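# Two robots carry the wooden block from office to lab

## Task

r1 begins inside the office and r2 in the corridor joining the office and the lab. Move the wooden block from the office bench onto the lab bench. The office door is locked, so anything passing between office and corridor must go through the open service window. The lab door can only be pushed open while someone keeps the release button on the office wall pressed. By the end the lab door must be closed, the block must rest on the lab bench without any robot holding it, and both grippers must have released it and moved away. Neither robot may fall or be left leaning.

## Robot and tools

Team: two identical Hello Robot Stretch 4 robots, r1 and r2. Each has an omni-wheel base, a lift on a mast, an arm that telescopes forward, a three-joint wrist (yaw, pitch, roll) and a two-finger gripper. Each is about 1.6 m tall, and the rim of its base lies within 0.23 m of its base origin. Every robot reports in its own frames. Only images, lidar_m and wrist_depth_mm show where one robot is relative to the other. Robots must never press against each other; once bases touch, even millimetres more is a hard press that can end the run. The same command can move the two robots up to about 3 cm per metre differently. A loose object may occasionally get nudged by something outside your control.

Frames: the base frame sits on the floor under the base centre, x forward, y left, z up. hand_pose is given in this frame for a point between the open fingertips, and the printed value may be a little off. The odometry frame is the base frame as it was at the scene's start.

execute_actions: the argument actions is a list holding exactly one action, or none (an empty list only returns state and images). The action is keyed by "r1" and/or "r2", with separate commands per robot. All motions in one action start together. Under each robot you may give:
- base: exactly one relative move from where the base last measured itself. {"translate_m": d} drives straight, forward positive, -2 to 2 m. {"strafe_m": d} moves sideways, left positive, -2 to 2 m. {"rotate_rad": d} turns in place, counter-clockwise positive, -3.2 to 3.2 rad.
- joints: absolute targets by name. lift_m 0 to 1.2 m. arm_m 0 to 0.55 m. wrist_yaw_rad -1.134 to 4.276 (0 forward, positive to the left, 3.14 folded back, and above 3.4 the arm may get in the way). wrist_pitch_rad -1.117 to 4.259 (0 level, 1.57 pointing down). wrist_roll_rad -1.117 to 4.259 (0 means fingers level, positive turns clockwise seen from behind). gripper_m -0.038 to 0.141, the fingertip gap in metres, where negative values squeeze the fingers together. A target outside a joint's range is clipped and the result says so. Any other bad value or unknown key rejects the whole call, and nothing moves.
- pace: "slow", "default", "fast" or "max". Base speed is 0.1, 0.3, 0.4 or 0.6 m/s and turn rate 1, 2, 3 or 4 rad/s. A raised lift lowers both.
- contact_limits: {"arm_m": x}, from 0 (lightest) to 0.75, default 0.5. It sets how hard the arm may push before it stops.
- end_of_arm: "enable_torque" alone, which switches wrist and gripper motors back on after a torque_fault.
The argument cameras lists camera names (r1_/r2_ plus head_camera, head_left_camera, head_right_camera or wrist_camera, or "all"); [] means no images. One action lasts at most 15 s. A robot or joint left out of an action may still be pushing toward its previous target. To unfold the wrist at the start, send lift_m 0.4 with wrist_yaw_rad 0.

wait: seconds from 0 to 10. It commands nothing and returns state and images. zoom_image: camera plus region [x0,y0,x1,y1] in pixels of that camera's latest image, at most 504x504. read_manual gives licence text only. finished_scene: scene number (1 or 2). It ends the scene for good and reports success. If a call reports a stop, the later movement calls in the same reply are skipped.

Result lines: base_status and joint_status say how each motion ended. "done" for the base only means the wheels turned as commanded, even if they slipped. off_target: the joint or base stopped short and may still push. contact_stop_at_<key>: something blocked it, and that part goes slack. limit_stop_at_tilt: the robot leans more than 6 degrees, and the lift, arm and wheels go slack. limit_stop_at_own_body: the joint was about to hit the robot itself, most likely with the gripper tilted up and rolled. torque_fault: a wrist motor is limp until enable_torque. on_its_own covers what was not commanded, and its "held at" is a target, not a position. lidar_m: 12 distances in metres for 30-degree sectors, the 1st straight ahead and counting counter-clockwise (4th left, 7th behind, 10th right). "-" means nothing seen, or closer than 0.25 m. wrist_depth_mm: a 7x7 grid of depths from 100 to 2000 mm. base_odometry counts wheel turns only. If turned_by_wheels and turned_by_imu differ by more than about 0.1 rad, something was hit or the wheels slipped. base_tilt is in degrees, forward and right positive. motor_effort is percent of maximum with the peak in brackets. A clear change in the gripper's effort means a firm grip, because the gripper position alone does not prove you are holding anything. For wheel motors, positive means turning right.

Gripping: command a gap smaller than the object. Tighter squeezes harder and draws the object toward the wrist. If the fingertips jam against a surface, raise the lift.

Avoid: turning or driving with more than 1 kg held and arm_m above 0.2, especially at fast paces; strong steady pushes or pulls with a high gripper; drops, slams and hard hits; tipping. Finish with the block resting on the lab bench, released, the lab door closed, and both robots clear and upright.

Each tool is called by a JSON object that holds its "op" and its "data", one argument or row to a line.

## Session

{"op": "execute_actions", "data": {
  "actions": []
}}

Scene clock: 0.00 s.
r1.base_odometry: x=+0.000 y=+0.000 heading=+0.000 (m, m, rad; r1's odometry frame)
r1.turned_by_wheels: +0.000 (rad since the last result)
r1.turned_by_imu: +0.000 (rad since the last result)
r1.base_tilt: forward=+0.9 right=-0.1 (deg)
r1.lidar_m: 0.89 0.90 1.19 1.37 1.41 1.82 3.39 0.94 0.91 3.32 1.12 0.96
r1.base_status: not commanded
r1.joint_positions: lift_m=+0.143 arm_m=+0.002 wrist_yaw_rad=+3.151 wrist_pitch_rad=+0.016 wrist_roll_rad=+0.014 gripper_m=+0.057
r1.joint_status: not commanded
r1.motor_effort: lift_m=+18 arm_m=-1 wrist_yaw_rad=+1 wrist_pitch_rad=-4 wrist_roll_rad=+1 gripper_m=-1 wheel_0=+0 wheel_1=+0 wheel_2=+0 (%)
r1.hand_pose: x=-0.1161 y=+0.0847 z=+0.3162 quat_wxyz=(-0.005, -0.008, +0.007, +1.000) (m; r1's base frame)
r1.wrist_depth_mm: - 140 - - - - 1708 / - 127 174 - - - 1756 / - 115 143 - - - 1808 / - 128 173 - - - 1756 / 138 168 - - - - 1808 / 1308 1618 211 1464 207 1430 1366 / 866 976 854 917 842 842 878
r2.base_odometry: x=+0.000 y=+0.000 heading=+0.000 (m, m, rad; r2's odometry frame)
r2.turned_by_wheels: +0.000 (rad since the last result)
r2.turned_by_imu: +0.000 (rad since the last result)
r2.base_tilt: forward=-0.3 right=+0.1 (deg)
r2.lidar_m: 0.95 0.90 0.88 0.94 1.10 1.05 1.01 0.81 0.77 0.83 1.12 2.94
r2.base_status: not commanded
r2.joint_positions: lift_m=+0.200 arm_m=+0.003 wrist_yaw_rad=+3.227 wrist_pitch_rad=+0.004 wrist_roll_rad=-0.005 gripper_m=+0.057
r2.joint_status: not commanded
r2.motor_effort: lift_m=+21 arm_m=+0 wrist_yaw_rad=+1 wrist_pitch_rad=-6 wrist_roll_rad=+0 gripper_m=-2 wheel_0=+0 wheel_1=+0 wheel_2=-1 (%)
r2.hand_pose: x=-0.1215 y=+0.0624 z=+0.3773 quat_wxyz=(-0.043, -0.002, -0.003, +0.999) (m; r2's base frame)
r2.wrist_depth_mm: - 131 1205 1308 1182 1042 917 / - 114 131 1336 1182 1025 946 / - 114 134 1336 1205 1042 931 / - 131 173 1336 1160 1042 931 / 133 931 1160 1336 1182 1025 931 / 223 917 196 1336 189 1042 946 / 220 931 991 139 946 891 904
pictures: r1_head_camera, r1_head_left_camera, r1_head_right_camera, r1_wrist_camera, r2_head_camera, r2_head_left_camera, r2_head_right_camera, r2_wrist_camera
Images, in order (width x height): r1_head_camera 420x560, r1_head_left_camera 420x672, r1_head_right_camera 420x672, r1_wrist_camera 616x392, r2_head_camera 420x560, r2_head_left_camera 420x672, r2_head_right_camera 420x672, r2_wrist_camera 616x392.

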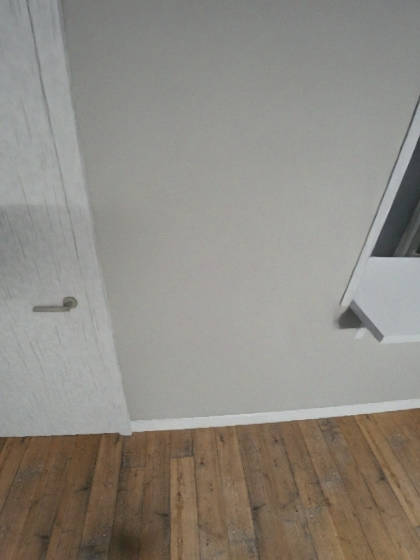

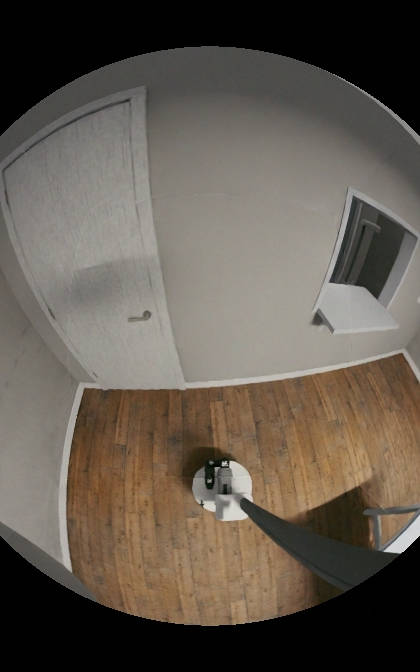

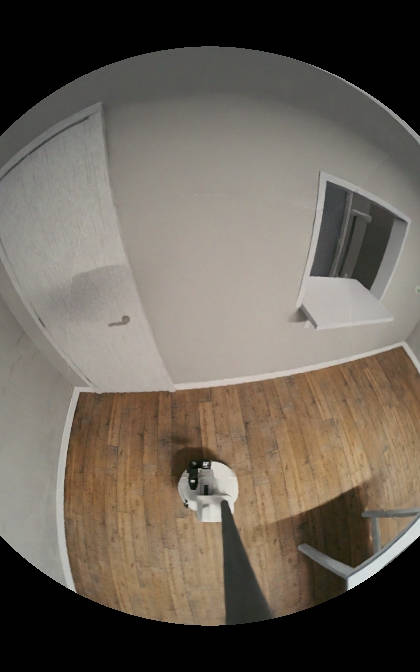

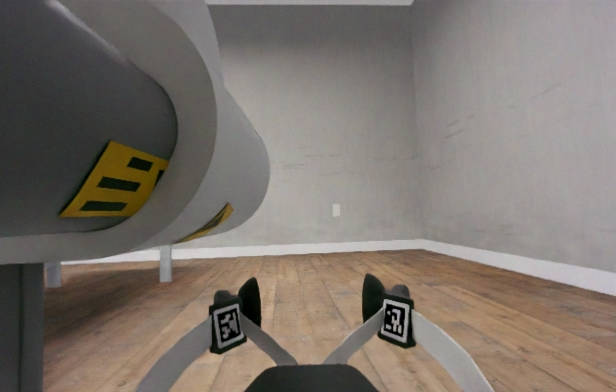

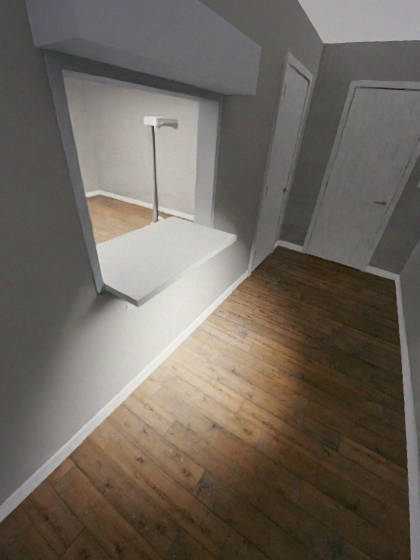

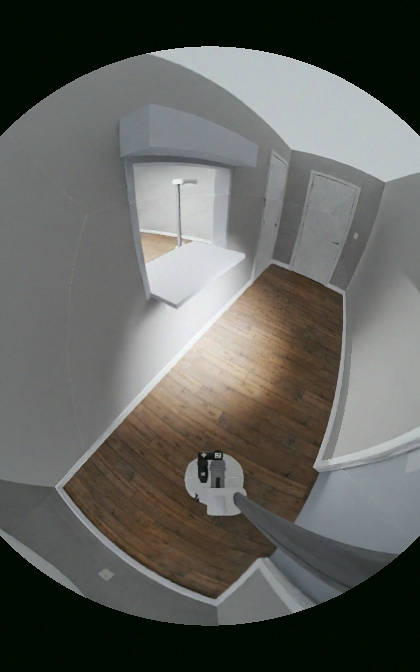

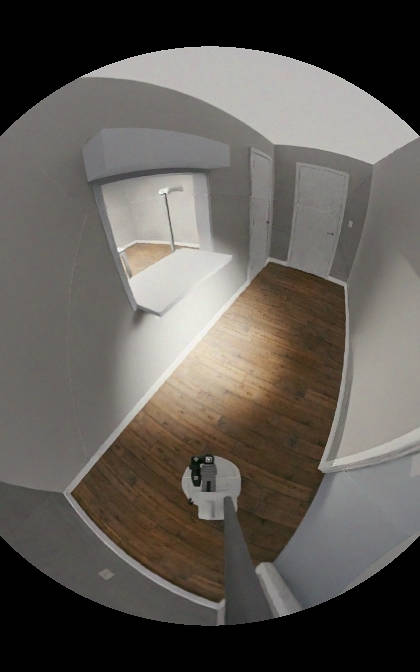

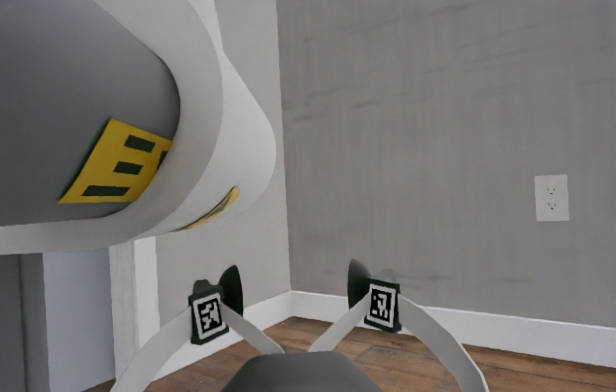

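{"op": "execute_actions", "data": {
  "actions": [
    {"r1":{"base":{"rotate_rad":-2.2},"joints":{"lift_m":0.8,"wrist_yaw_rad":0,"gripper_m":0.13},"pace":"fast"},"r2":{"base":{"rotate_rad":-2.1},"joints":{"lift_m":0.8,"wrist_yaw_rad":0,"gripper_m":0.13},"pace":"fast"}}
  ]
}}

Scene clock: 3.00 s.
r1.base_odometry: x=+0.000 y=+0.000 heading=-2.199 (m, m, rad; r1's odometry frame)
r1.turned_by_wheels: -2.199 (rad since the last result)
r1.turned_by_imu: -2.181 (rad since the last result)
r1.base_tilt: forward=+0.8 right=-0.1 (deg)
r1.lidar_m: 0.90 3.31 1.26 0.99 0.89 0.90 1.09 1.40 1.42 1.74 3.27 1.00
r1.base_status: done
r1.joint_positions: lift_m=+0.800 arm_m=+0.002 wrist_yaw_rad=+0.001 wrist_pitch_rad=+0.016 wrist_roll_rad=+0.014 gripper_m=+0.130
r1.joint_status: all done
r1.motor_effort: lift_m=+21(22) arm_m=-1(1) wrist_yaw_rad=+0(6) wrist_pitch_rad=-4(5) wrist_roll_rad=+2(1) gripper_m=+3(3) wheel_0=+6(12) wheel_1=+3(13) wheel_2=+2(11) (%)
r1.hand_pose: x=+0.4616 y=-0.0873 z=+0.9734 quat_wxyz=(+1.000, +0.007, +0.008, +0.000) (m; r1's base frame)
r1.wrist_depth_mm: - - - - - - - / - - - - - - - / - - - - - - - / - - - - - - - / - - - - - - - / - - 1078 1042 1025 1008 - / - - - 152 788 - -
r2.base_odometry: x=+0.000 y=+0.000 heading=-2.100 (m, m, rad; r2's odometry frame)
r2.turned_by_wheels: -2.100 (rad since the last result)
r2.turned_by_imu: -2.067 (rad since the last result)
r2.base_tilt: forward=-0.2 right=+0.1 (deg)
r2.lidar_m: 0.79 0.83 1.10 3.03 0.96 0.91 0.89 0.92 1.11 1.03 1.00 0.82
r2.base_status: done
r2.joint_positions: lift_m=+0.800 arm_m=+0.003 wrist_yaw_rad=+0.000 wrist_pitch_rad=+0.004 wrist_roll_rad=-0.005 gripper_m=+0.130
r2.joint_status: all done
r2.motor_effort: lift_m=+24(24) arm_m=+0(0) wrist_yaw_rad=-1(7) wrist_pitch_rad=-6(6) wrist_roll_rad=+0(0) gripper_m=-1(1) wheel_0=+2(7) wheel_1=+2(11) wheel_2=+1(9) (%)
r2.hand_pose: x=+0.4619 y=-0.0873 z=+0.9769 quat_wxyz=(+1.000, -0.002, +0.002, +0.000) (m; r2's base frame)
r2.wrist_depth_mm: 585 574 585 591 591 597 549 / 585 580 585 585 597 597 549 / 580 585 585 585 580 597 559 / 591 580 591 585 585 597 569 / 580 585 591 591 591 585 564 / 574 208 585 585 591 591 564 / 580 585 580 136 591 585 574
pictures: r1_head_camera, r1_head_left_camera, r1_head_right_camera, r1_wrist_camera, r2_head_camera, r2_head_left_camera, r2_head_right_camera, r2_wrist_camera
camera_calibration (this result's frames):
r1_wrist_camera: T_world_to_cam=[[0.0170761, -0.999497, -0.0267085, -0.0631071], [0.0314388, 0.0272359, -0.999135, 1.03062], [0.99936, 0.0162216, 0.0318881, -0.265474], [0, 0, 0, 1]] pos_world=[0.233981, -0.0868389, 1.03651]
r2_wrist_camera: T_world_to_cam=[[-0.0258275, -0.998246, -0.0532675, -0.0256839], [-0.00547081, 0.0534256, -0.998557, 1.04115], [0.999651, -0.0254989, -0.00684107, -0.237195], [0, 0, 0, 1]] pos_world=[0.242145, -0.0873111, 1.03666]
Images, in order (width x height): r1_head_camera 420x560, r1_head_left_camera 420x672, r1_head_right_camera 420x672, r1_wrist_camera 616x392, r2_head_camera 420x560, r2_head_left_camera 420x672, r2_head_right_camera 420x672, r2_wrist_camera 616x392.

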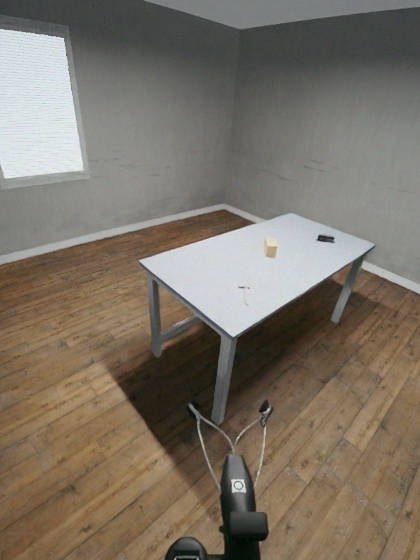

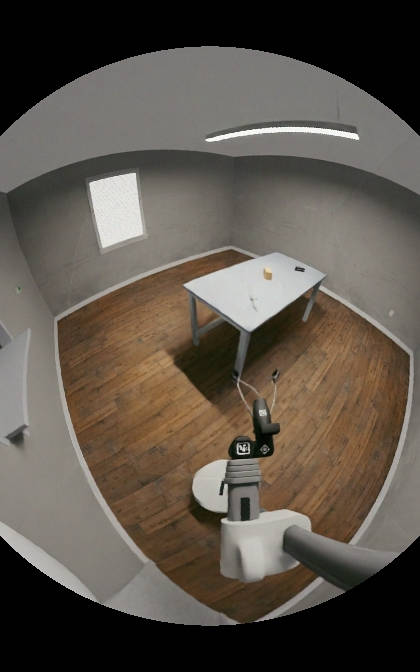

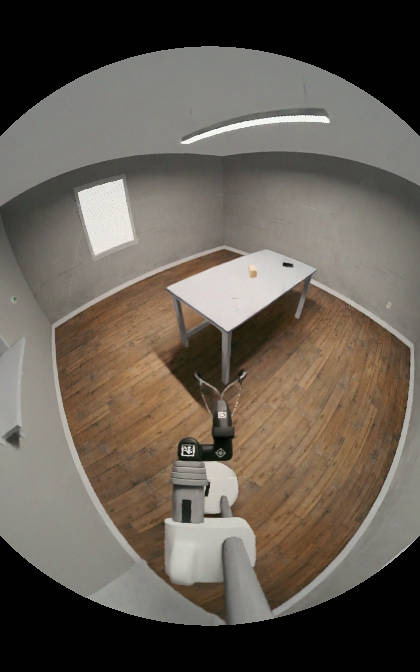

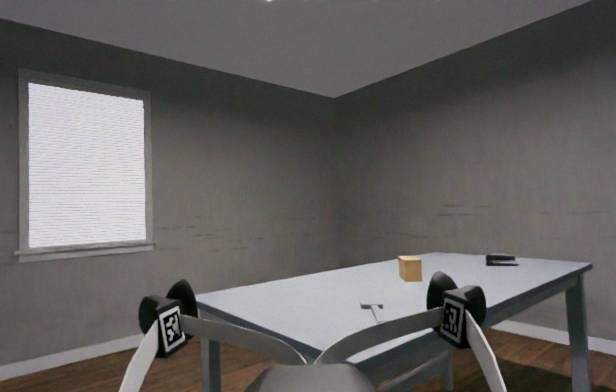

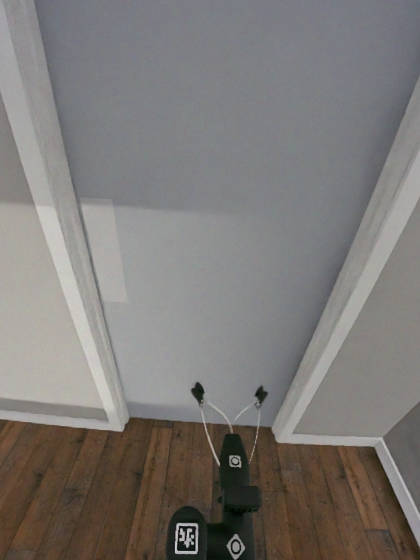

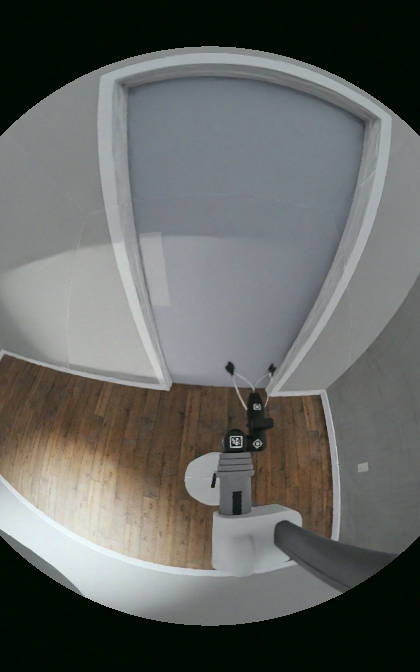

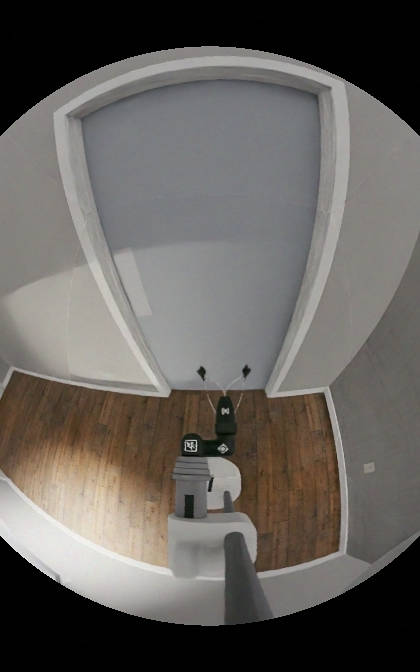

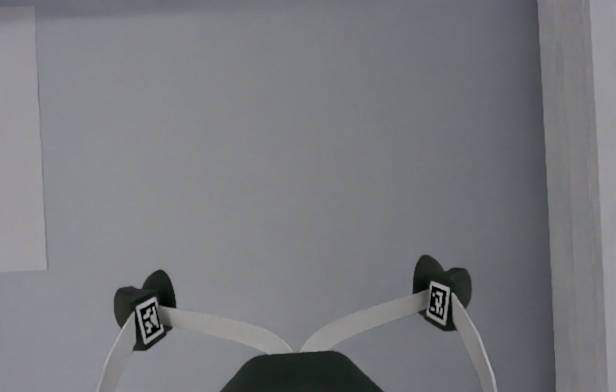

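{"op": "execute_actions", "data": {
  "actions": [
    {"r1":{"base":{"strafe_m":-0.4},"joints":{"lift_m":0.72,"wrist_pitch_rad":0.25,"gripper_m":0.14},"pace":"fast"},"r2":{"base":{"rotate_rad":3.17},"pace":"fast"}}
  ],
  "cameras": []
}}

{"op": "execute_actions", "data": {
  "actions": [
    {"r1":{"base":{"translate_m":0.65},"joints":{"arm_m":0.15},"pace":"fast"},"r2":{"base":{"strafe_m":-0.9},"pace":"fast"}}
  ],
  "cameras": ["r1_head_camera","r1_wrist_camera","r2_head_camera","r2_wrist_camera"]
}}

Scene clock: 6.53 s.
r1.base_odometry: x=-0.324 y=+0.235 heading=-2.199 (m, m, rad; r1's odometry frame)
r1.turned_by_wheels: +0.000 (rad since the last result)
r1.turned_by_imu: +0.002 (rad since the last result)
r1.base_tilt: forward=+0.8 right=+0.1 (deg)
r1.lidar_m: 0.94 0.94 1.80 1.36 1.16 1.17 1.29 1.13 1.16 1.44 2.70 1.50
r1.base_status: done
r1.joint_positions: lift_m=+0.720 arm_m=+0.002 wrist_yaw_rad=+0.000 wrist_pitch_rad=+0.252 wrist_roll_rad=+0.014 gripper_m=+0.140
r1.joint_status: all done
r1.motor_effort: lift_m=+15(18) arm_m=-1(1) wrist_yaw_rad=+1(0) wrist_pitch_rad=-3(2) wrist_roll_rad=+1(1) gripper_m=+2(2) wheel_0=+4(14) wheel_1=+0(12) wheel_2=+1(2) (%)
r1.hand_pose: x=+0.4526 y=-0.0873 z=+0.8265 quat_wxyz=(+0.992, +0.007, +0.126, -0.001) (m; r1's base frame)
r1.wrist_depth_mm: - - - - - - - / - - - - - - - / - - - - - - - / - 1025 960 1078 1366 - - / - 1255 - - - - - / - 798 1808 1921 1921 211 1863 / 1576 1308 1537 151 1464 1397 1464
r2.base_odometry: x=+0.000 y=+0.000 heading=+1.070 (m, m, rad; r2's odometry frame)
r2.turned_by_wheels: +3.169 (rad since the last result)
r2.turned_by_imu: +3.120 (rad since the last result)
r2.base_tilt: forward=-0.2 right=+0.1 (deg)
r2.lidar_m: 0.87 0.98 1.09 1.06 0.98 0.81 0.79 0.85 1.14 2.77 0.88 0.90
r2.base_status: done
r2.joint_positions: lift_m=+0.800 arm_m=+0.003 wrist_yaw_rad=+0.000 wrist_pitch_rad=+0.004 wrist_roll_rad=-0.005 gripper_m=+0.130
r2.joint_status: not commanded
r2.motor_effort: lift_m=+22(23) arm_m=+0(0) wrist_yaw_rad=+0(1) wrist_pitch_rad=-6(6) wrist_roll_rad=+0(0) gripper_m=+0(1) wheel_0=-3(9) wheel_1=-3(10) wheel_2=-3(10) (%)
r2.hand_pose: x=+0.4619 y=-0.0873 z=+0.9771 quat_wxyz=(+1.000, -0.002, +0.002, +0.000) (m; r2's base frame)
r2.wrist_depth_mm: 683 683 668 683 676 691 676 / 691 683 676 683 676 676 668 / 691 683 676 691 676 668 668 / 691 683 683 676 676 676 668 / 683 691 683 683 683 676 676 / 691 207 683 676 676 668 668 / 691 691 683 136 668 676 676
pictures: none
No camera images: the call's "cameras" was empty. Leave "cameras" out to get every camera's image.

Scene clock: 10.07 s.
r1.base_odometry: x=-0.705 y=-0.291 heading=-2.198 (m, m, rad; r1's odometry frame)
r1.turned_by_wheels: +0.000 (rad since the last result)
r1.turned_by_imu: +0.000 (rad since the last result)
r1.base_tilt: forward=+0.9 right=-0.1 (deg)
r1.lidar_m: 0.38 0.33 2.93 1.59 1.52 1.62 1.84 1.61 1.64 2.00 2.64 0.66
r1.base_status: done
r1.joint_positions: lift_m=+0.720 arm_m=+0.149 wrist_yaw_rad=+0.000 wrist_pitch_rad=+0.252 wrist_roll_rad=+0.014 gripper_m=+0.140
r1.joint_status: all done
r1.motor_effort: lift_m=+15(15) arm_m=+5(5) wrist_yaw_rad=+1(1) wrist_pitch_rad=-4(4) wrist_roll_rad=+1(0) gripper_m=+1(1) wheel_0=+3(10) wheel_1=+1(9) wheel_2=+0(13) (%)
r1.hand_pose: x=+0.5995 y=-0.0874 z=+0.8264 quat_wxyz=(+0.992, +0.007, +0.126, -0.001) (m; r1's base frame)
r1.wrist_depth_mm: - - - - - - 1983 / - - - - - - 1983 / - - - - - - 1983 / - - 946 683 866 831 798 / 554 530 521 508 496 480 480 / 373 325 355 351 343 211 946 / 274 263 267 151 264 273 1397
r2.base_odometry: x=+0.789 y=-0.432 heading=+1.070 (m, m, rad; r2's odometry frame)
r2.turned_by_wheels: +0.000 (rad since the last result)
r2.turned_by_imu: +0.002 (rad since the last result)
r2.base_tilt: forward=-0.2 right=+0.0 (deg)
r2.lidar_m: 0.60 0.66 1.28 1.96 1.19 0.80 0.79 0.84 1.22 2.52 0.77 0.62
r2.base_status: done
r2.joint_positions: lift_m=+0.800 arm_m=+0.003 wrist_yaw_rad=+0.000 wrist_pitch_rad=+0.004 wrist_roll_rad=-0.005 gripper_m=+0.130
r2.joint_status: not commanded
r2.motor_effort: lift_m=+22(22) arm_m=+0(0) wrist_yaw_rad=-1(0) wrist_pitch_rad=-6(6) wrist_roll_rad=+1(0) gripper_m=-1(0) wheel_0=-1(14) wheel_1=-1(13) wheel_2=+0(2) (%)
r2.hand_pose: x=+0.4619 y=-0.0874 z=+0.9771 quat_wxyz=(+1.000, -0.002, +0.002, +0.000) (m; r2's base frame)
r2.wrist_depth_mm: 621 - - - - - - / 621 - - - - - - / 621 - - - - - - / 621 - - - - - - / 621 707 842 788 741 676 640 / 449 207 415 397 392 384 384 / 621 394 615 136 603 615 609
pictures: r1_head_camera, r1_wrist_camera, r2_head_camera, r2_wrist_camera
camera_calibration (this result's frames):
r1_wrist_camera: T_world_to_cam=[[0.00997764, -0.999505, -0.0298444, -0.0626524], [-0.203196, 0.0271966, -0.97876, 1.00328], [0.979087, 0.01583, -0.202824, -0.192426], [0, 0, 0, 1]] pos_world=[0.39289, -0.0868612, 0.941075]
r2_wrist_camera: T_world_to_cam=[[-0.0262069, -0.998236, -0.0532679, -0.0256105], [-0.00543007, 0.0534275, -0.998557, 1.04127], [0.999642, -0.0258798, -0.00682067, -0.237227], [0, 0, 0, 1]] pos_world=[0.242125, -0.0873372, 1.03679]
Images, in order (width x height): r1_head_camera 420x560, r1_wrist_camera 616x392, r2_head_camera 420x560, r2_wrist_camera 616x392.

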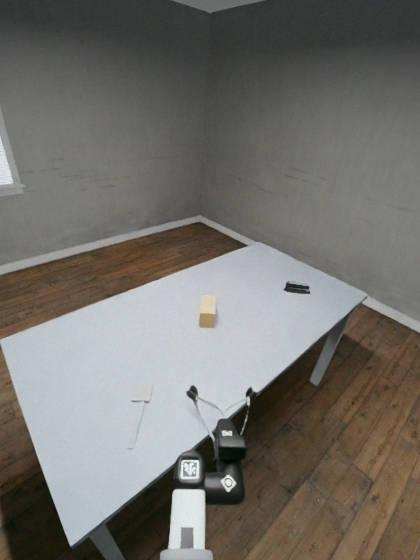

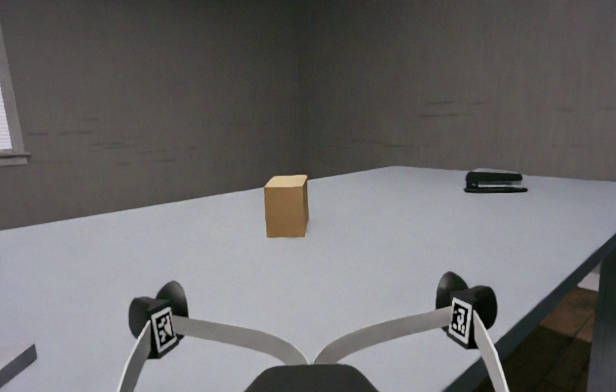

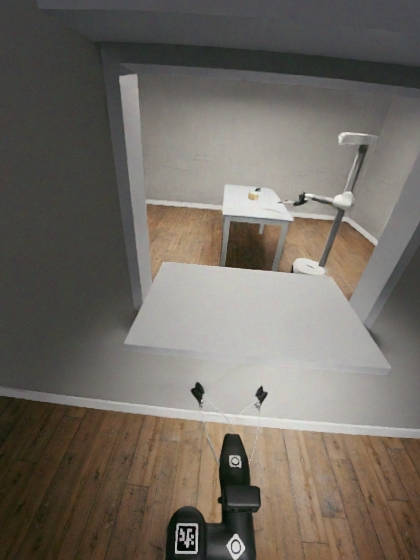

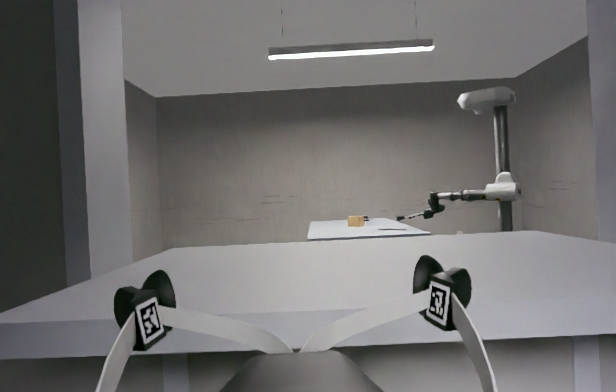

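{"op": "execute_actions", "data": {
  "actions": [
    {"r1":{"base":{"rotate_rad":0.035},"joints":{"arm_m":0.42,"lift_m":0.70},"pace":"fast"}}
  ],
  "cameras": ["r1_head_camera","r1_wrist_camera"]
}}

Scene clock: 12.03 s.
r1.base_odometry: x=-0.705 y=-0.291 heading=-2.164 (m, m, rad; r1's odometry frame)
r1.turned_by_wheels: +0.034 (rad since the last result)
r1.turned_by_imu: +0.035 (rad since the last result)
r1.base_tilt: forward=+0.8 right=-0.1 (deg)
r1.lidar_m: 0.40 0.32 2.78 1.56 1.52 1.63 1.77 1.64 1.67 2.06 2.64 0.58
r1.base_status: done
r1.joint_positions: lift_m=+0.700 arm_m=+0.419 wrist_yaw_rad=+0.000 wrist_pitch_rad=+0.252 wrist_roll_rad=+0.014 gripper_m=+0.140
r1.joint_status: all done
r1.motor_effort: lift_m=+15(15) arm_m=+5(5) wrist_yaw_rad=+1(2) wrist_pitch_rad=-5(5) wrist_roll_rad=+0(1) gripper_m=+2(3) wheel_0=-5(7) wheel_1=-1(6) wheel_2=-1(8) (%)
r1.hand_pose: x=+0.8694 y=-0.0874 z=+0.8064 quat_wxyz=(+0.992, +0.007, +0.126, -0.001) (m; r1's base frame)
r1.wrist_depth_mm: - - - - - - 1863 / - - - - - - 1921 / - - - - - - 1921 / - - - 597 750 715 609 / 484 469 459 289 433 421 410 / 327 286 312 294 301 211 294 / 247 232 233 151 232 220 228
r2.base_odometry: x=+0.789 y=-0.432 heading=+1.070 (m, m, rad; r2's odometry frame)
r2.turned_by_wheels: +0.000 (rad since the last result)
r2.turned_by_imu: +0.000 (rad since the last result)
r2.base_tilt: forward=-0.2 right=+0.1 (deg)
r2.lidar_m: 0.58 0.63 1.30 1.95 1.18 0.81 0.79 0.85 1.22 2.55 0.81 0.60
r2.base_status: not commanded
r2.joint_positions: lift_m=+0.800 arm_m=+0.003 wrist_yaw_rad=+0.000 wrist_pitch_rad=+0.004 wrist_roll_rad=-0.005 gripper_m=+0.130
r2.joint_status: not commanded
r2.motor_effort: lift_m=+22(22) arm_m=+0(0) wrist_yaw_rad=+1(1) wrist_pitch_rad=-6(6) wrist_roll_rad=+0(0) gripper_m=+0(1) wheel_0=-1(1) wheel_1=+0(0) wheel_2=+0(0) (%)
r2.hand_pose: x=+0.4619 y=-0.0874 z=+0.9771 quat_wxyz=(+1.000, -0.002, +0.002, +0.000) (m; r2's base frame)
r2.wrist_depth_mm: 621 - - - - - - / 615 - - - - - - / 627 - - - - - - / 627 - - - - - - / 615 707 854 788 723 676 647 / 449 208 418 399 389 384 384 / 621 394 621 136 621 609 615
pictures: r1_head_camera, r1_wrist_camera
camera_calibration (this result's frames):
r1_wrist_camera: T_world_to_cam=[[0.0100488, -0.999504, -0.029845, -0.0659842], [-0.203254, 0.0271818, -0.978749, 1.0386], [0.979074, 0.0159013, -0.20288, -0.460749], [0, 0, 0, 1]] pos_world=[0.662869, -0.0868559, 0.921079]
Images, in order (width x height): r1_head_camera 420x560, r1_wrist_camera 616x392.

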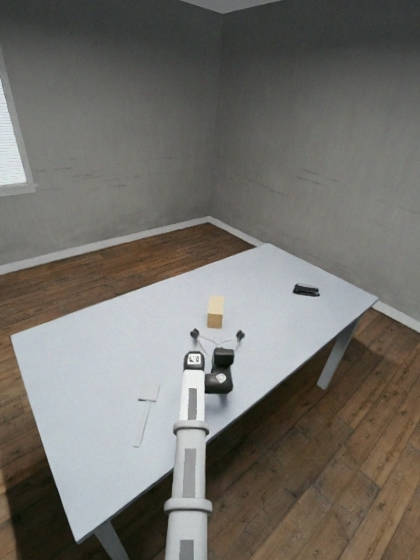

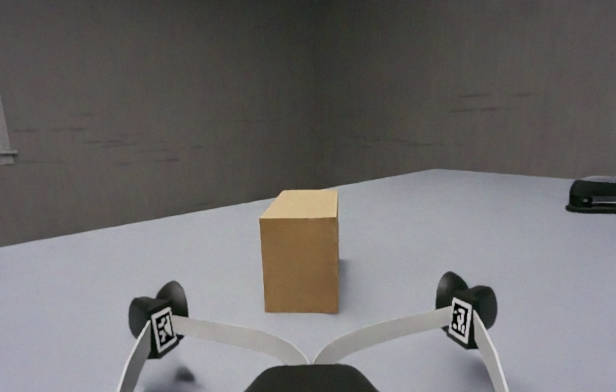

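{"op": "execute_actions", "data": {
  "actions": [
    {"r1":{"joints":{"arm_m":0.535,"lift_m":0.708},"pace":"fast"}}
  ],
  "cameras": []
}}

{"op": "execute_actions", "data": {
  "actions": [
    {"r1":{"joints":{"gripper_m":0.0}}}
  ],
  "cameras": ["r1_wrist_camera"]
}}

{"op": "execute_actions", "data": {
  "actions": [
    {"r1":{"joints":{"lift_m":0.76}}}
  ],
  "cameras": ["r1_wrist_camera"]
}}

Scene clock: 13.57 s.
r1.base_odometry: x=-0.705 y=-0.291 heading=-2.164 (m, m, rad; r1's odometry frame)
r1.turned_by_wheels: +0.000 (rad since the last result)
r1.turned_by_imu: +0.001 (rad since the last result)
r1.base_tilt: forward=+0.8 right=-0.2 (deg)
r1.lidar_m: 0.38 0.30 2.76 1.54 1.50 1.64 1.82 1.63 1.65 2.03 2.62 0.59
r1.base_status: not commanded
r1.joint_positions: lift_m=+0.708 arm_m=+0.534 wrist_yaw_rad=+0.000 wrist_pitch_rad=+0.252 wrist_roll_rad=+0.014 gripper_m=+0.140
r1.joint_status: all done
r1.motor_effort: lift_m=+20(21) arm_m=+5(3) wrist_yaw_rad=+1(2) wrist_pitch_rad=-3(4) wrist_roll_rad=+1(1) gripper_m=+1(1) wheel_0=-5(5) wheel_1=-1(1) wheel_2=-1(1) (%)
r1.hand_pose: x=+0.9844 y=-0.0874 z=+0.8140 quat_wxyz=(+0.992, +0.007, +0.126, -0.001) (m; r1's base frame)
r1.wrist_depth_mm: - - - - - - 1756 / - - - - - - 1808 / - - - - - - 1808 / - - - - 798 750 741 / - 496 480 229 455 439 433 / 343 300 185 174 320 210 307 / 258 243 235 151 243 231 239
r2.base_odometry: x=+0.789 y=-0.432 heading=+1.070 (m, m, rad; r2's odometry frame)
r2.turned_by_wheels: +0.000 (rad since the last result)
r2.turned_by_imu: +0.000 (rad since the last result)
r2.base_tilt: forward=-0.1 right=+0.1 (deg)
r2.lidar_m: 0.58 0.65 1.31 1.96 1.15 0.81 0.78 0.85 1.25 2.54 0.84 0.62
r2.base_status: not commanded
r2.joint_positions: lift_m=+0.800 arm_m=+0.003 wrist_yaw_rad=+0.000 wrist_pitch_rad=+0.004 wrist_roll_rad=-0.005 gripper_m=+0.130
r2.joint_status: not commanded
r2.motor_effort: lift_m=+22(22) arm_m=+0(0) wrist_yaw_rad=-1(0) wrist_pitch_rad=-6(6) wrist_roll_rad=+0(0) gripper_m=-1(1) wheel_0=-1(1) wheel_1=+0(0) wheel_2=+0(0) (%)
r2.hand_pose: x=+0.4619 y=-0.0874 z=+0.9771 quat_wxyz=(+1.000, -0.002, +0.002, +0.000) (m; r2's base frame)
r2.wrist_depth_mm: 621 - - - - - - / 621 - - - - - - / 621 - - - - - - / 627 - - - - - - / 627 707 866 788 741 676 634 / 452 208 413 399 387 387 387 / 609 397 621 136 615 609 609
pictures: none
No camera images: the call's "cameras" was empty. Leave "cameras" out to get every camera's image.

Scene clock: 15.93 s.
r1.base_odometry: x=-0.705 y=-0.291 heading=-2.164 (m, m, rad; r1's odometry frame)
r1.turned_by_wheels: +0.000 (rad since the last result)
r1.turned_by_imu: +0.001 (rad since the last result)
r1.base_tilt: forward=+0.8 right=-0.1 (deg)
r1.lidar_m: 0.38 0.32 2.80 1.55 1.49 1.64 1.77 1.61 1.66 2.04 2.64 0.59
r1.base_status: not commanded
r1.joint_positions: lift_m=+0.708 arm_m=+0.534 wrist_yaw_rad=+0.000 wrist_pitch_rad=+0.256 wrist_roll_rad=+0.014 gripper_m=+0.001
r1.joint_status: all done
r1.motor_effort: lift_m=+20(20) arm_m=+5(5) wrist_yaw_rad=+1(0) wrist_pitch_rad=-13(15) wrist_roll_rad=+1(2) gripper_m=-24(25) wheel_0=-5(5) wheel_1=-1(1) wheel_2=-1(1) (%)
r1.hand_pose: x=+0.9842 y=-0.0874 z=+0.8131 quat_wxyz=(+0.992, +0.007, +0.127, -0.001) (m; r1's base frame)
r1.wrist_depth_mm: - - - - - - 1863 / - - - - - - 1756 / - - - - - - 1863 / - - - - 750 732 699 / - 480 466 217 442 430 418 / 336 327 183 158 177 304 300 / 255 162 178 160 219 217 236
r2.base_odometry: x=+0.789 y=-0.432 heading=+1.070 (m, m, rad; r2's odometry frame)
r2.turned_by_wheels: +0.000 (rad since the last result)
r2.turned_by_imu: +0.000 (rad since the last result)
r2.base_tilt: forward=-0.3 right=+0.1 (deg)
r2.lidar_m: 0.59 0.64 1.31 1.95 1.17 0.81 0.77 0.84 1.22 2.55 0.84 0.63
r2.base_status: not commanded
r2.joint_positions: lift_m=+0.800 arm_m=+0.003 wrist_yaw_rad=+0.000 wrist_pitch_rad=+0.004 wrist_roll_rad=-0.005 gripper_m=+0.130
r2.joint_status: not commanded
r2.motor_effort: lift_m=+22(22) arm_m=+0(0) wrist_yaw_rad=-1(1) wrist_pitch_rad=-5(6) wrist_roll_rad=+0(0) gripper_m=+1(1) wheel_0=-1(1) wheel_1=+0(1) wheel_2=+0(0) (%)
r2.hand_pose: x=+0.4619 y=-0.0874 z=+0.9771 quat_wxyz=(+1.000, -0.002, +0.002, +0.000) (m; r2's base frame)
r2.wrist_depth_mm: 627 - - - - - - / 627 - - - - - - / 621 - - - - - - / 621 - - - - - - / 621 707 842 798 732 691 640 / 449 208 413 399 389 389 387 / 621 394 615 136 615 603 609
pictures: r1_wrist_camera
camera_calibration (this result's frames):
r1_wrist_camera: T_world_to_cam=[[0.00999433, -0.999504, -0.0298782, -0.0668456], [-0.206615, 0.0271708, -0.978045, 1.07115], [0.978371, 0.0159482, -0.206241, -0.568345], [0, 0, 0, 1]] pos_world=[0.778037, -0.0868523, 0.928421]
Images, in order (width x height): r1_wrist_camera 616x392.

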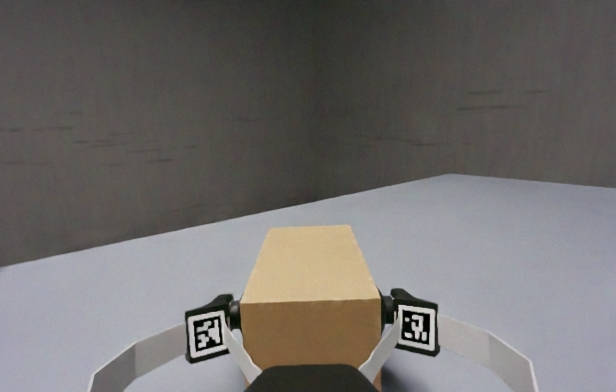

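Scene clock: 17.07 s.
r1.base_odometry: x=-0.705 y=-0.291 heading=-2.164 (m, m, rad; r1's odometry frame)
r1.turned_by_wheels: +0.000 (rad since the last result)
r1.turned_by_imu: +0.000 (rad since the last result)
r1.base_tilt: forward=+0.8 right=+0.1 (deg)
r1.lidar_m: 0.37 0.32 2.81 1.56 1.50 1.63 1.80 1.64 1.66 2.06 2.64 0.59
r1.base_status: not commanded
r1.joint_positions: lift_m=+0.760 arm_m=+0.534 wrist_yaw_rad=+0.000 wrist_pitch_rad=+0.256 wrist_roll_rad=+0.014 gripper_m=+0.001
r1.joint_status: all done
r1.motor_effort: lift_m=+22(23) arm_m=+4(5) wrist_yaw_rad=+1(1) wrist_pitch_rad=-15(16) wrist_roll_rad=+1(2) gripper_m=-24(24) wheel_0=-5(5) wheel_1=-1(1) wheel_2=-1(1) (%)
r1.hand_pose: x=+0.9842 y=-0.0874 z=+0.8648 quat_wxyz=(+0.992, +0.007, +0.128, -0.001) (m; r1's base frame)
r1.wrist_depth_mm: - - - - - - 1808 / - - - - - - 1808 / - - - - - - 1921 / - - - - - - 1808 / - - 621 217 585 569 559 / 449 442 183 158 177 404 404 / 340 161 178 161 293 290 312
r2.base_odometry: x=+0.789 y=-0.432 heading=+1.070 (m, m, rad; r2's odometry frame)
r2.turned_by_wheels: +0.000 (rad since the last result)
r2.turned_by_imu: +0.000 (rad since the last result)
r2.base_tilt: forward=-0.2 right=+0.1 (deg)
r2.lidar_m: 0.58 0.64 1.29 1.95 1.18 0.80 0.79 0.84 1.23 2.51 0.80 0.62
r2.base_status: not commanded
r2.joint_positions: lift_m=+0.800 arm_m=+0.003 wrist_yaw_rad=+0.000 wrist_pitch_rad=+0.004 wrist_roll_rad=-0.005 gripper_m=+0.130
r2.joint_status: not commanded
r2.motor_effort: lift_m=+22(22) arm_m=+0(0) wrist_yaw_rad=+0(1) wrist_pitch_rad=-6(5) wrist_roll_rad=+0(0) gripper_m=-1(1) wheel_0=-1(1) wheel_1=+0(0) wheel_2=+1(0) (%)
r2.hand_pose: x=+0.4619 y=-0.0874 z=+0.9771 quat_wxyz=(+1.000, -0.002, +0.002, +0.000) (m; r2's base frame)
r2.wrist_depth_mm: 621 - - - - - - / 621 - - - - - - / 627 - - - - - - / 615 - - - - - - / 621 715 854 788 723 676 640 / 449 208 413 399 389 389 387 / 621 394 609 136 615 615 609
pictures: r1_wrist_camera
camera_calibration (this result's frames):
r1_wrist_camera: T_world_to_cam=[[0.00998207, -0.999504, -0.0298821, -0.0652829], [-0.207014, 0.0271706, -0.977961, 1.12211], [0.978287, 0.0159481, -0.20664, -0.557214], [0, 0, 0, 1]] pos_world=[0.778058, -0.0868523, 0.980283]
Images, in order (width x height): r1_wrist_camera 616x392.

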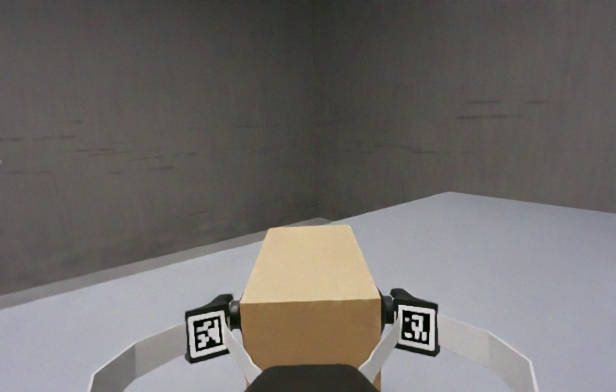

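{"op": "execute_actions", "data": {
  "actions": [
    {"r1":{"base":{"rotate_rad":2.29},"joints":{"lift_m":0.92,"arm_m":0}},"r2":{"base":{"strafe_m":-0.1},"joints":{"lift_m":0.87,"wrist_pitch_rad":0.25,"gripper_m":0.14}}}
  ],
  "cameras": []
}}

{"op": "execute_actions", "data": {
  "actions": [
    {"r1":{"base":{"translate_m":0.75},"pace":"fast"}}
  ],
  "cameras": ["r1_head_right_camera"]
}}

{"op": "execute_actions", "data": {
  "actions": [
    {"r1":{"base":{"strafe_m":-0.75},"pace":"fast"}}
  ],
  "cameras": ["r1_head_right_camera","r1_head_camera","r1_wrist_camera","r2_wrist_camera"]
}}

Scene clock: 20.17 s.
r1.base_odometry: x=-0.705 y=-0.291 heading=+0.125 (m, m, rad; r1's odometry frame)
r1.turned_by_wheels: +2.289 (rad since the last result)
r1.turned_by_imu: +2.274 (rad since the last result)
r1.base_tilt: forward=+0.8 right=-0.2 (deg)
r1.lidar_m: 1.62 1.68 1.69 1.63 1.70 2.38 1.27 0.46 0.33 0.32 1.95 1.50
r1.base_status: done
r1.joint_positions: lift_m=+0.920 arm_m=+0.003 wrist_yaw_rad=+0.000 wrist_pitch_rad=+0.256 wrist_roll_rad=+0.014 gripper_m=+0.001
r1.joint_status: all done
joint sent to its limit — the command would take r1.arm_m past its lower limit, so that joint was sent only as far as its limit.
r1.motor_effort: lift_m=+21(23) arm_m=-5(6) wrist_yaw_rad=+1(5) wrist_pitch_rad=-16(15) wrist_roll_rad=+0(1) gripper_m=-25(25) wheel_0=-6(12) wheel_1=-5(9) wheel_2=-2(11) (%)
r1.hand_pose: x=+0.4529 y=-0.0874 z=+1.0248 quat_wxyz=(+0.992, +0.007, +0.128, -0.001) (m; r1's base frame)
r1.wrist_depth_mm: 1336 1336 1336 1336 1308 - - / 1397 1366 1366 1397 1336 - - / 1499 1430 1430 1464 1430 - - / 1537 1464 1464 1499 1499 1397 1464 / 1537 1537 1537 218 1499 1464 1464 / 1618 1576 183 158 176 1499 1499 / 1708 162 178 160 878 1537 1576
r2.base_odometry: x=+0.877 y=-0.480 heading=+1.070 (m, m, rad; r2's odometry frame)
r2.turned_by_wheels: +0.000 (rad since the last result)
r2.turned_by_imu: +0.000 (rad since the last result)
r2.base_tilt: forward=-0.3 right=+0.1 (deg)
r2.lidar_m: 0.56 0.64 1.30 2.07 1.18 0.80 0.80 0.85 1.25 2.48 1.09 0.59
r2.base_status: done
r2.joint_positions: lift_m=+0.870 arm_m=+0.003 wrist_yaw_rad=+0.000 wrist_pitch_rad=+0.252 wrist_roll_rad=-0.005 gripper_m=+0.140
r2.joint_status: all done
r2.motor_effort: lift_m=+24(25) arm_m=+0(0) wrist_yaw_rad=+0(1) wrist_pitch_rad=-5(6) wrist_roll_rad=+0(0) gripper_m=+1(1) wheel_0=+2(10) wheel_1=+0(10) wheel_2=+0(1) (%)
r2.hand_pose: x=+0.4528 y=-0.0874 z=+0.9760 quat_wxyz=(+0.992, -0.002, +0.126, +0.000) (m; r2's base frame)
r2.wrist_depth_mm: 676 - - - - - 661 / 668 - - - - - 654 / 654 - - - - - 683 / 634 741 707 676 654 640 603 / 469 459 445 433 424 415 407 / 661 202 407 410 413 404 661 / 707 691 683 140 699 683 699
pictures: none
No camera images: the call's "cameras" was empty. Leave "cameras" out to get every camera's image.

Scene clock: 23.60 s.
r1.base_odometry: x=+0.039 y=-0.197 heading=+0.125 (m, m, rad; r1's odometry frame)
r1.turned_by_wheels: +0.000 (rad since the last result)
r1.turned_by_imu: +0.000 (rad since the last result)
r1.base_tilt: forward=+0.8 right=-0.2 (deg)
r1.lidar_m: 0.86 0.92 1.27 1.60 1.68 2.38 1.34 0.80 1.06 3.09 0.94 0.86
r1.base_status: done
r1.joint_positions: lift_m=+0.920 arm_m=+0.003 wrist_yaw_rad=+0.000 wrist_pitch_rad=+0.256 wrist_roll_rad=+0.014 gripper_m=+0.001
r1.joint_status: not commanded
r1.motor_effort: lift_m=+21(22) arm_m=-5(5) wrist_yaw_rad=+2(2) wrist_pitch_rad=-15(14) wrist_roll_rad=+1(1) gripper_m=-22(22) wheel_0=+3(11) wheel_1=+2(7) wheel_2=-1(11) (%)
r1.hand_pose: x=+0.4529 y=-0.0874 z=+1.0249 quat_wxyz=(+0.992, +0.007, +0.128, -0.001) (m; r1's base frame)
r1.wrist_depth_mm: 634 634 627 627 621 615 609 / 654 647 647 634 627 634 621 / 676 668 668 661 654 647 647 / 683 691 683 676 676 668 668 / 715 715 699 219 691 691 683 / 732 732 183 158 177 707 707 / 750 161 466 160 455 723 732
r2.base_odometry: x=+0.877 y=-0.480 heading=+1.070 (m, m, rad; r2's odometry frame)
r2.turned_by_wheels: +0.000 (rad since the last result)
r2.turned_by_imu: +0.000 (rad since the last result)
r2.base_tilt: forward=-0.2 right=+0.1 (deg)
r2.lidar_m: 0.56 0.65 1.28 2.06 1.19 0.82 0.79 0.86 1.27 2.47 1.07 0.58
r2.base_status: not commanded
r2.joint_positions: lift_m=+0.870 arm_m=+0.003 wrist_yaw_rad=+0.000 wrist_pitch_rad=+0.252 wrist_roll_rad=-0.005 gripper_m=+0.140
r2.joint_status: not commanded
r2.motor_effort: lift_m=+24(24) arm_m=+0(0) wrist_yaw_rad=+1(0) wrist_pitch_rad=-5(5) wrist_roll_rad=+0(0) gripper_m=-1(0) wheel_0=+2(2) wheel_1=-1(1) wheel_2=-1(1) (%)
r2.hand_pose: x=+0.4528 y=-0.0874 z=+0.9760 quat_wxyz=(+0.992, -0.002, +0.126, +0.000) (m; r2's base frame)
r2.wrist_depth_mm: 668 - - - - - 661 / 676 - - - - - 661 / 654 - - - - - 683 / 634 741 715 683 654 634 609 / 462 459 445 433 427 415 410 / 676 202 413 407 404 402 654 / 699 683 683 140 691 691 691
pictures: r1_head_right_camera
Images, in order (width x height): r1_head_right_camera 420x672.

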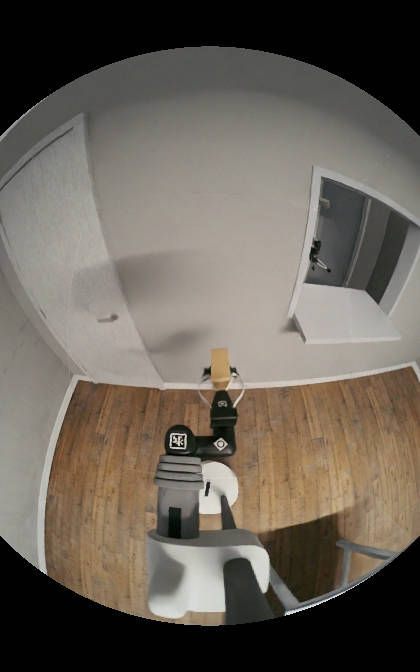

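Scene clock: 26.87 s.
r1.base_odometry: x=+0.133 y=-0.941 heading=+0.125 (m, m, rad; r1's odometry frame)
r1.turned_by_wheels: +0.000 (rad since the last result)
r1.turned_by_imu: -0.001 (rad since the last result)
r1.base_tilt: forward=+0.7 right=-0.1 (deg)
r1.lidar_m: 0.63 0.67 1.27 2.35 2.46 0.74 0.72 0.77 2.45 2.36 0.91 0.65
r1.base_status: done
r1.joint_positions: lift_m=+0.920 arm_m=+0.003 wrist_yaw_rad=+0.000 wrist_pitch_rad=+0.256 wrist_roll_rad=+0.014 gripper_m=+0.001
r1.joint_status: not commanded
r1.motor_effort: lift_m=+21(21) arm_m=-5(4) wrist_yaw_rad=+2(2) wrist_pitch_rad=-15(16) wrist_roll_rad=+1(1) gripper_m=-23(21) wheel_0=+2(15) wheel_1=-1(13) wheel_2=+0(2) (%)
r1.hand_pose: x=+0.4528 y=-0.0874 z=+1.0249 quat_wxyz=(+0.992, +0.007, +0.128, -0.001) (m; r1's base frame)
r1.wrist_depth_mm: 615 627 - - - - - / 627 627 - - - - - / 647 654 - - - - - / 676 654 - - - - - / 707 683 647 218 609 603 591 / 723 462 183 158 177 442 442 / 750 162 178 160 715 699 691
r2.base_odometry: x=+0.877 y=-0.480 heading=+1.070 (m, m, rad; r2's odometry frame)
r2.turned_by_wheels: +0.000 (rad since the last result)
r2.turned_by_imu: +0.000 (rad since the last result)
r2.base_tilt: forward=-0.2 right=+0.1 (deg)
r2.lidar_m: 0.59 0.62 1.26 2.06 1.20 0.83 0.80 0.83 1.26 2.48 1.10 0.60
r2.base_status: not commanded
r2.joint_positions: lift_m=+0.870 arm_m=+0.003 wrist_yaw_rad=+0.000 wrist_pitch_rad=+0.252 wrist_roll_rad=-0.005 gripper_m=+0.140
r2.joint_status: not commanded
r2.motor_effort: lift_m=+24(24) arm_m=+0(0) wrist_yaw_rad=+0(2) wrist_pitch_rad=-5(5) wrist_roll_rad=+0(0) gripper_m=+1(1) wheel_0=+2(2) wheel_1=+0(0) wheel_2=+0(0) (%)
r2.hand_pose: x=+0.4528 y=-0.0874 z=+0.9760 quat_wxyz=(+0.992, -0.002, +0.126, +0.000) (m; r2's base frame)
r2.wrist_depth_mm: 668 - - - - - 654 / 668 - - - - - 661 / 661 - - - - - 676 / 621 741 699 676 654 634 603 / 462 459 449 436 424 415 407 / 661 202 407 415 407 399 661 / 699 691 691 140 699 683 691
pictures: r1_head_camera, r1_head_right_camera, r1_wrist_camera, r2_wrist_camera
camera_calibration (this result's frames):
r1_wrist_camera: T_world_to_cam=[[0.00977598, -0.999505, -0.029889, -0.0551529], [-0.207152, 0.0272177, -0.97793, 1.16864], [0.97826, 0.0157518, -0.206783, -0.00419877], [0, 0, 0, 1]] pos_world=[0.246733, -0.0868673, 1.14033]
r2_wrist_camera: T_world_to_cam=[[-0.038561, -0.998235, -0.0451668, -0.0282378], [-0.250668, 0.0534184, -0.966598, 1.12004], [0.967305, -0.0259511, -0.252286, 0.026094], [0, 0, 0, 1]] pos_world=[0.254429, -0.0873416, 1.08794]
Images, in order (width x height): r1_head_camera 420x560, r1_head_right_camera 420x672, r1_wrist_camera 616x392, r2_wrist_camera 616x392.

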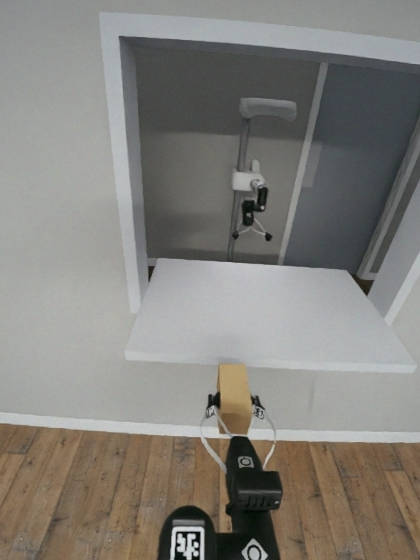

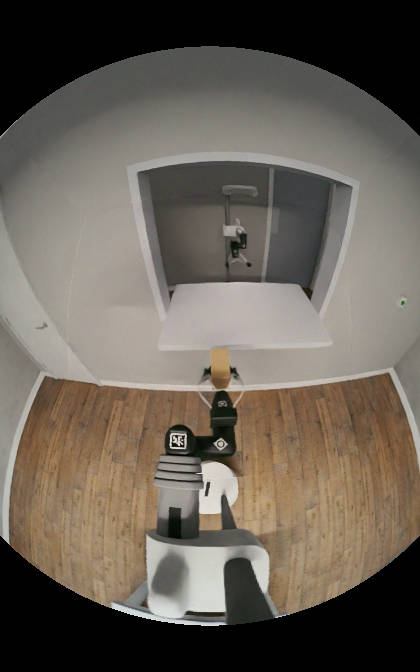

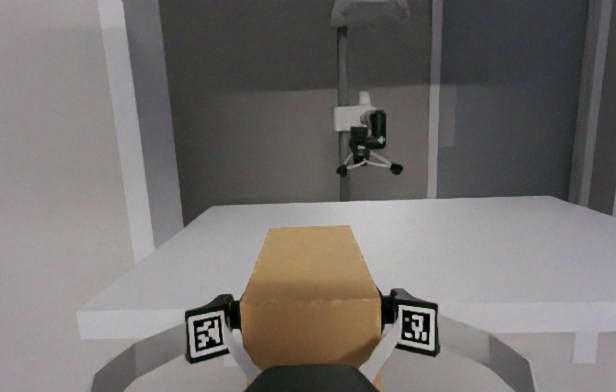

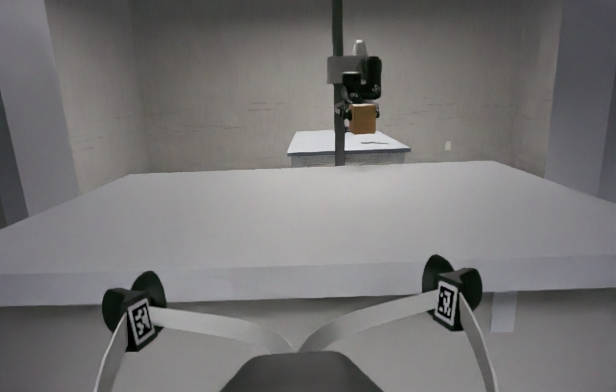

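{"op": "execute_actions", "data": {
  "actions": [
    {"r1":{"joints":{"arm_m":0.53,"lift_m":0.885},"pace":"fast"},"r2":{"base":{"strafe_m":-0.17},"pace":"fast"}}
  ],
  "cameras": []
}}

{"op": "execute_actions", "data": {
  "actions": [
    {"r1":{"joints":{"lift_m":0.858}}}
  ],
  "cameras": ["r2_wrist_camera"]
}}

Scene clock: 29.43 s.
r1.base_odometry: x=+0.133 y=-0.941 heading=+0.125 (m, m, rad; r1's odometry frame)
r1.turned_by_wheels: +0.000 (rad since the last result)
r1.turned_by_imu: +0.001 (rad since the last result)
r1.base_tilt: forward=+0.8 right=-0.1 (deg)
r1.lidar_m: 0.63 0.65 1.28 2.34 2.47 0.75 0.71 0.77 2.45 2.37 0.92 0.66
r1.base_status: not commanded
r1.joint_positions: lift_m=+0.885 arm_m=+0.529 wrist_yaw_rad=+0.000 wrist_pitch_rad=+0.256 wrist_roll_rad=+0.014 gripper_m=+0.001
r1.joint_status: all done
r1.motor_effort: lift_m=+16(19) arm_m=+4(6) wrist_yaw_rad=+0(1) wrist_pitch_rad=-15(16) wrist_roll_rad=+1(1) gripper_m=-23(23) wheel_0=+2(2) wheel_1=-1(1) wheel_2=+0(0) (%)
r1.hand_pose: x=+0.9792 y=-0.0873 z=+0.9903 quat_wxyz=(+0.992, +0.007, +0.128, -0.001) (m; r1's base frame)
r1.wrist_depth_mm: 1863 1921 1921 1863 1808 1863 1921 / 1921 1921 1863 1863 1863 1921 - / 1983 1983 1983 878 1921 1983 1983 / - - - 1921 1921 - - / - - - 218 1983 - - / - 382 183 158 177 355 351 / 296 161 178 160 215 252 272
r2.base_odometry: x=+1.026 y=-0.562 heading=+1.070 (m, m, rad; r2's odometry frame)
r2.turned_by_wheels: +0.000 (rad since the last result)
r2.turned_by_imu: +0.000 (rad since the last result)
r2.base_tilt: forward=-0.1 right=+0.2 (deg)
r2.lidar_m: 0.56 0.63 1.25 2.21 1.17 0.83 0.81 0.88 1.25 2.41 1.06 0.62
r2.base_status: done
r2.joint_positions: lift_m=+0.870 arm_m=+0.003 wrist_yaw_rad=+0.000 wrist_pitch_rad=+0.252 wrist_roll_rad=-0.005 gripper_m=+0.140
r2.joint_status: not commanded
r2.motor_effort: lift_m=+24(23) arm_m=+0(0) wrist_yaw_rad=+0(0) wrist_pitch_rad=-5(5) wrist_roll_rad=+0(0) gripper_m=+0(0) wheel_0=-1(10) wheel_1=+0(12) wheel_2=+0(0) (%)
r2.hand_pose: x=+0.4528 y=-0.0874 z=+0.9760 quat_wxyz=(+0.992, -0.002, +0.126, +0.000) (m; r2's base frame)
r2.wrist_depth_mm: - - - - - 609 544 / - - - 1025 - 609 554 / - - - 750 - 609 574 / 768 732 715 615 654 597 597 / 473 455 439 436 424 415 436 / 402 202 394 397 392 392 647 / 676 683 683 140 676 676 683
pictures: none
No camera images: the call's "cameras" was empty. Leave "cameras" out to get every camera's image.

Scene clock: 30.33 s.
r1.base_odometry: x=+0.133 y=-0.941 heading=+0.125 (m, m, rad; r1's odometry frame)
r1.turned_by_wheels: +0.000 (rad since the last result)
r1.turned_by_imu: +0.000 (rad since the last result)
r1.base_tilt: forward=+0.9 right=+0.0 (deg)
r1.lidar_m: 0.64 0.65 1.26 2.35 2.47 0.75 0.72 0.75 2.43 2.36 0.92 0.67
r1.base_status: not commanded
r1.joint_positions: lift_m=+0.858 arm_m=+0.529 wrist_yaw_rad=+0.000 wrist_pitch_rad=+0.256 wrist_roll_rad=+0.014 gripper_m=+0.001
r1.joint_status: all done
r1.motor_effort: lift_m=+16(16) arm_m=+5(5) wrist_yaw_rad=+1(0) wrist_pitch_rad=-13(16) wrist_roll_rad=+1(1) gripper_m=-24(25) wheel_0=+2(2) wheel_1=-1(1) wheel_2=+0(0) (%)
r1.hand_pose: x=+0.9792 y=-0.0873 z=+0.9634 quat_wxyz=(+0.992, +0.007, +0.127, -0.001) (m; r1's base frame)
r1.wrist_depth_mm: 1921 1808 1921 1863 1863 1863 1921 / 1983 1921 1921 1138 1921 1863 1863 / - 1983 1983 1863 1983 1983 - / - - 1983 1983 1983 - - / - 480 459 216 439 427 418 / 332 329 182 158 177 304 298 / 254 161 178 160 216 215 232
r2.base_odometry: x=+1.026 y=-0.562 heading=+1.070 (m, m, rad; r2's odometry frame)
r2.turned_by_wheels: +0.000 (rad since the last result)
r2.turned_by_imu: +0.000 (rad since the last result)
r2.base_tilt: forward=-0.2 right=+0.2 (deg)
r2.lidar_m: 0.58 0.64 1.29 2.22 1.21 0.83 0.81 0.88 1.27 2.43 1.08 0.59
r2.base_status: not commanded
r2.joint_positions: lift_m=+0.870 arm_m=+0.003 wrist_yaw_rad=+0.000 wrist_pitch_rad=+0.252 wrist_roll_rad=-0.005 gripper_m=+0.140
r2.joint_status: not commanded
r2.motor_effort: lift_m=+24(23) arm_m=+0(0) wrist_yaw_rad=+1(1) wrist_pitch_rad=-5(5) wrist_roll_rad=+1(0) gripper_m=+0(1) wheel_0=-1(1) wheel_1=+1(0) wheel_2=+0(0) (%)
r2.hand_pose: x=+0.4528 y=-0.0874 z=+0.9760 quat_wxyz=(+0.992, -0.002, +0.126, +0.000) (m; r2's base frame)
r2.wrist_depth_mm: - - - - - 603 535 / - - - 1537 - 609 559 / - - - 831 - 621 574 / 768 732 707 574 661 585 597 / 466 459 445 439 421 415 442 / 402 202 394 394 394 392 640 / 683 676 676 140 683 668 676
pictures: r2_wrist_camera
camera_calibration (this result's frames):
r2_wrist_camera: T_world_to_cam=[[-0.0386048, -0.998233, -0.0451658, -0.0282308], [-0.250688, 0.0534291, -0.966592, 1.12005], [0.967298, -0.0259926, -0.252308, 0.0261212], [0, 0, 0, 1]] pos_world=[0.254426, -0.0873451, 1.08794]
Images, in order (width x height): r2_wrist_camera 616x392.

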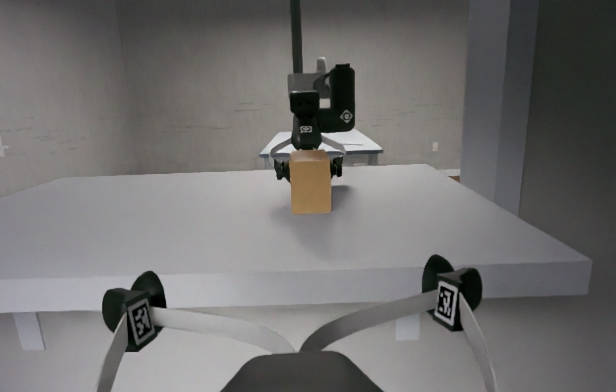

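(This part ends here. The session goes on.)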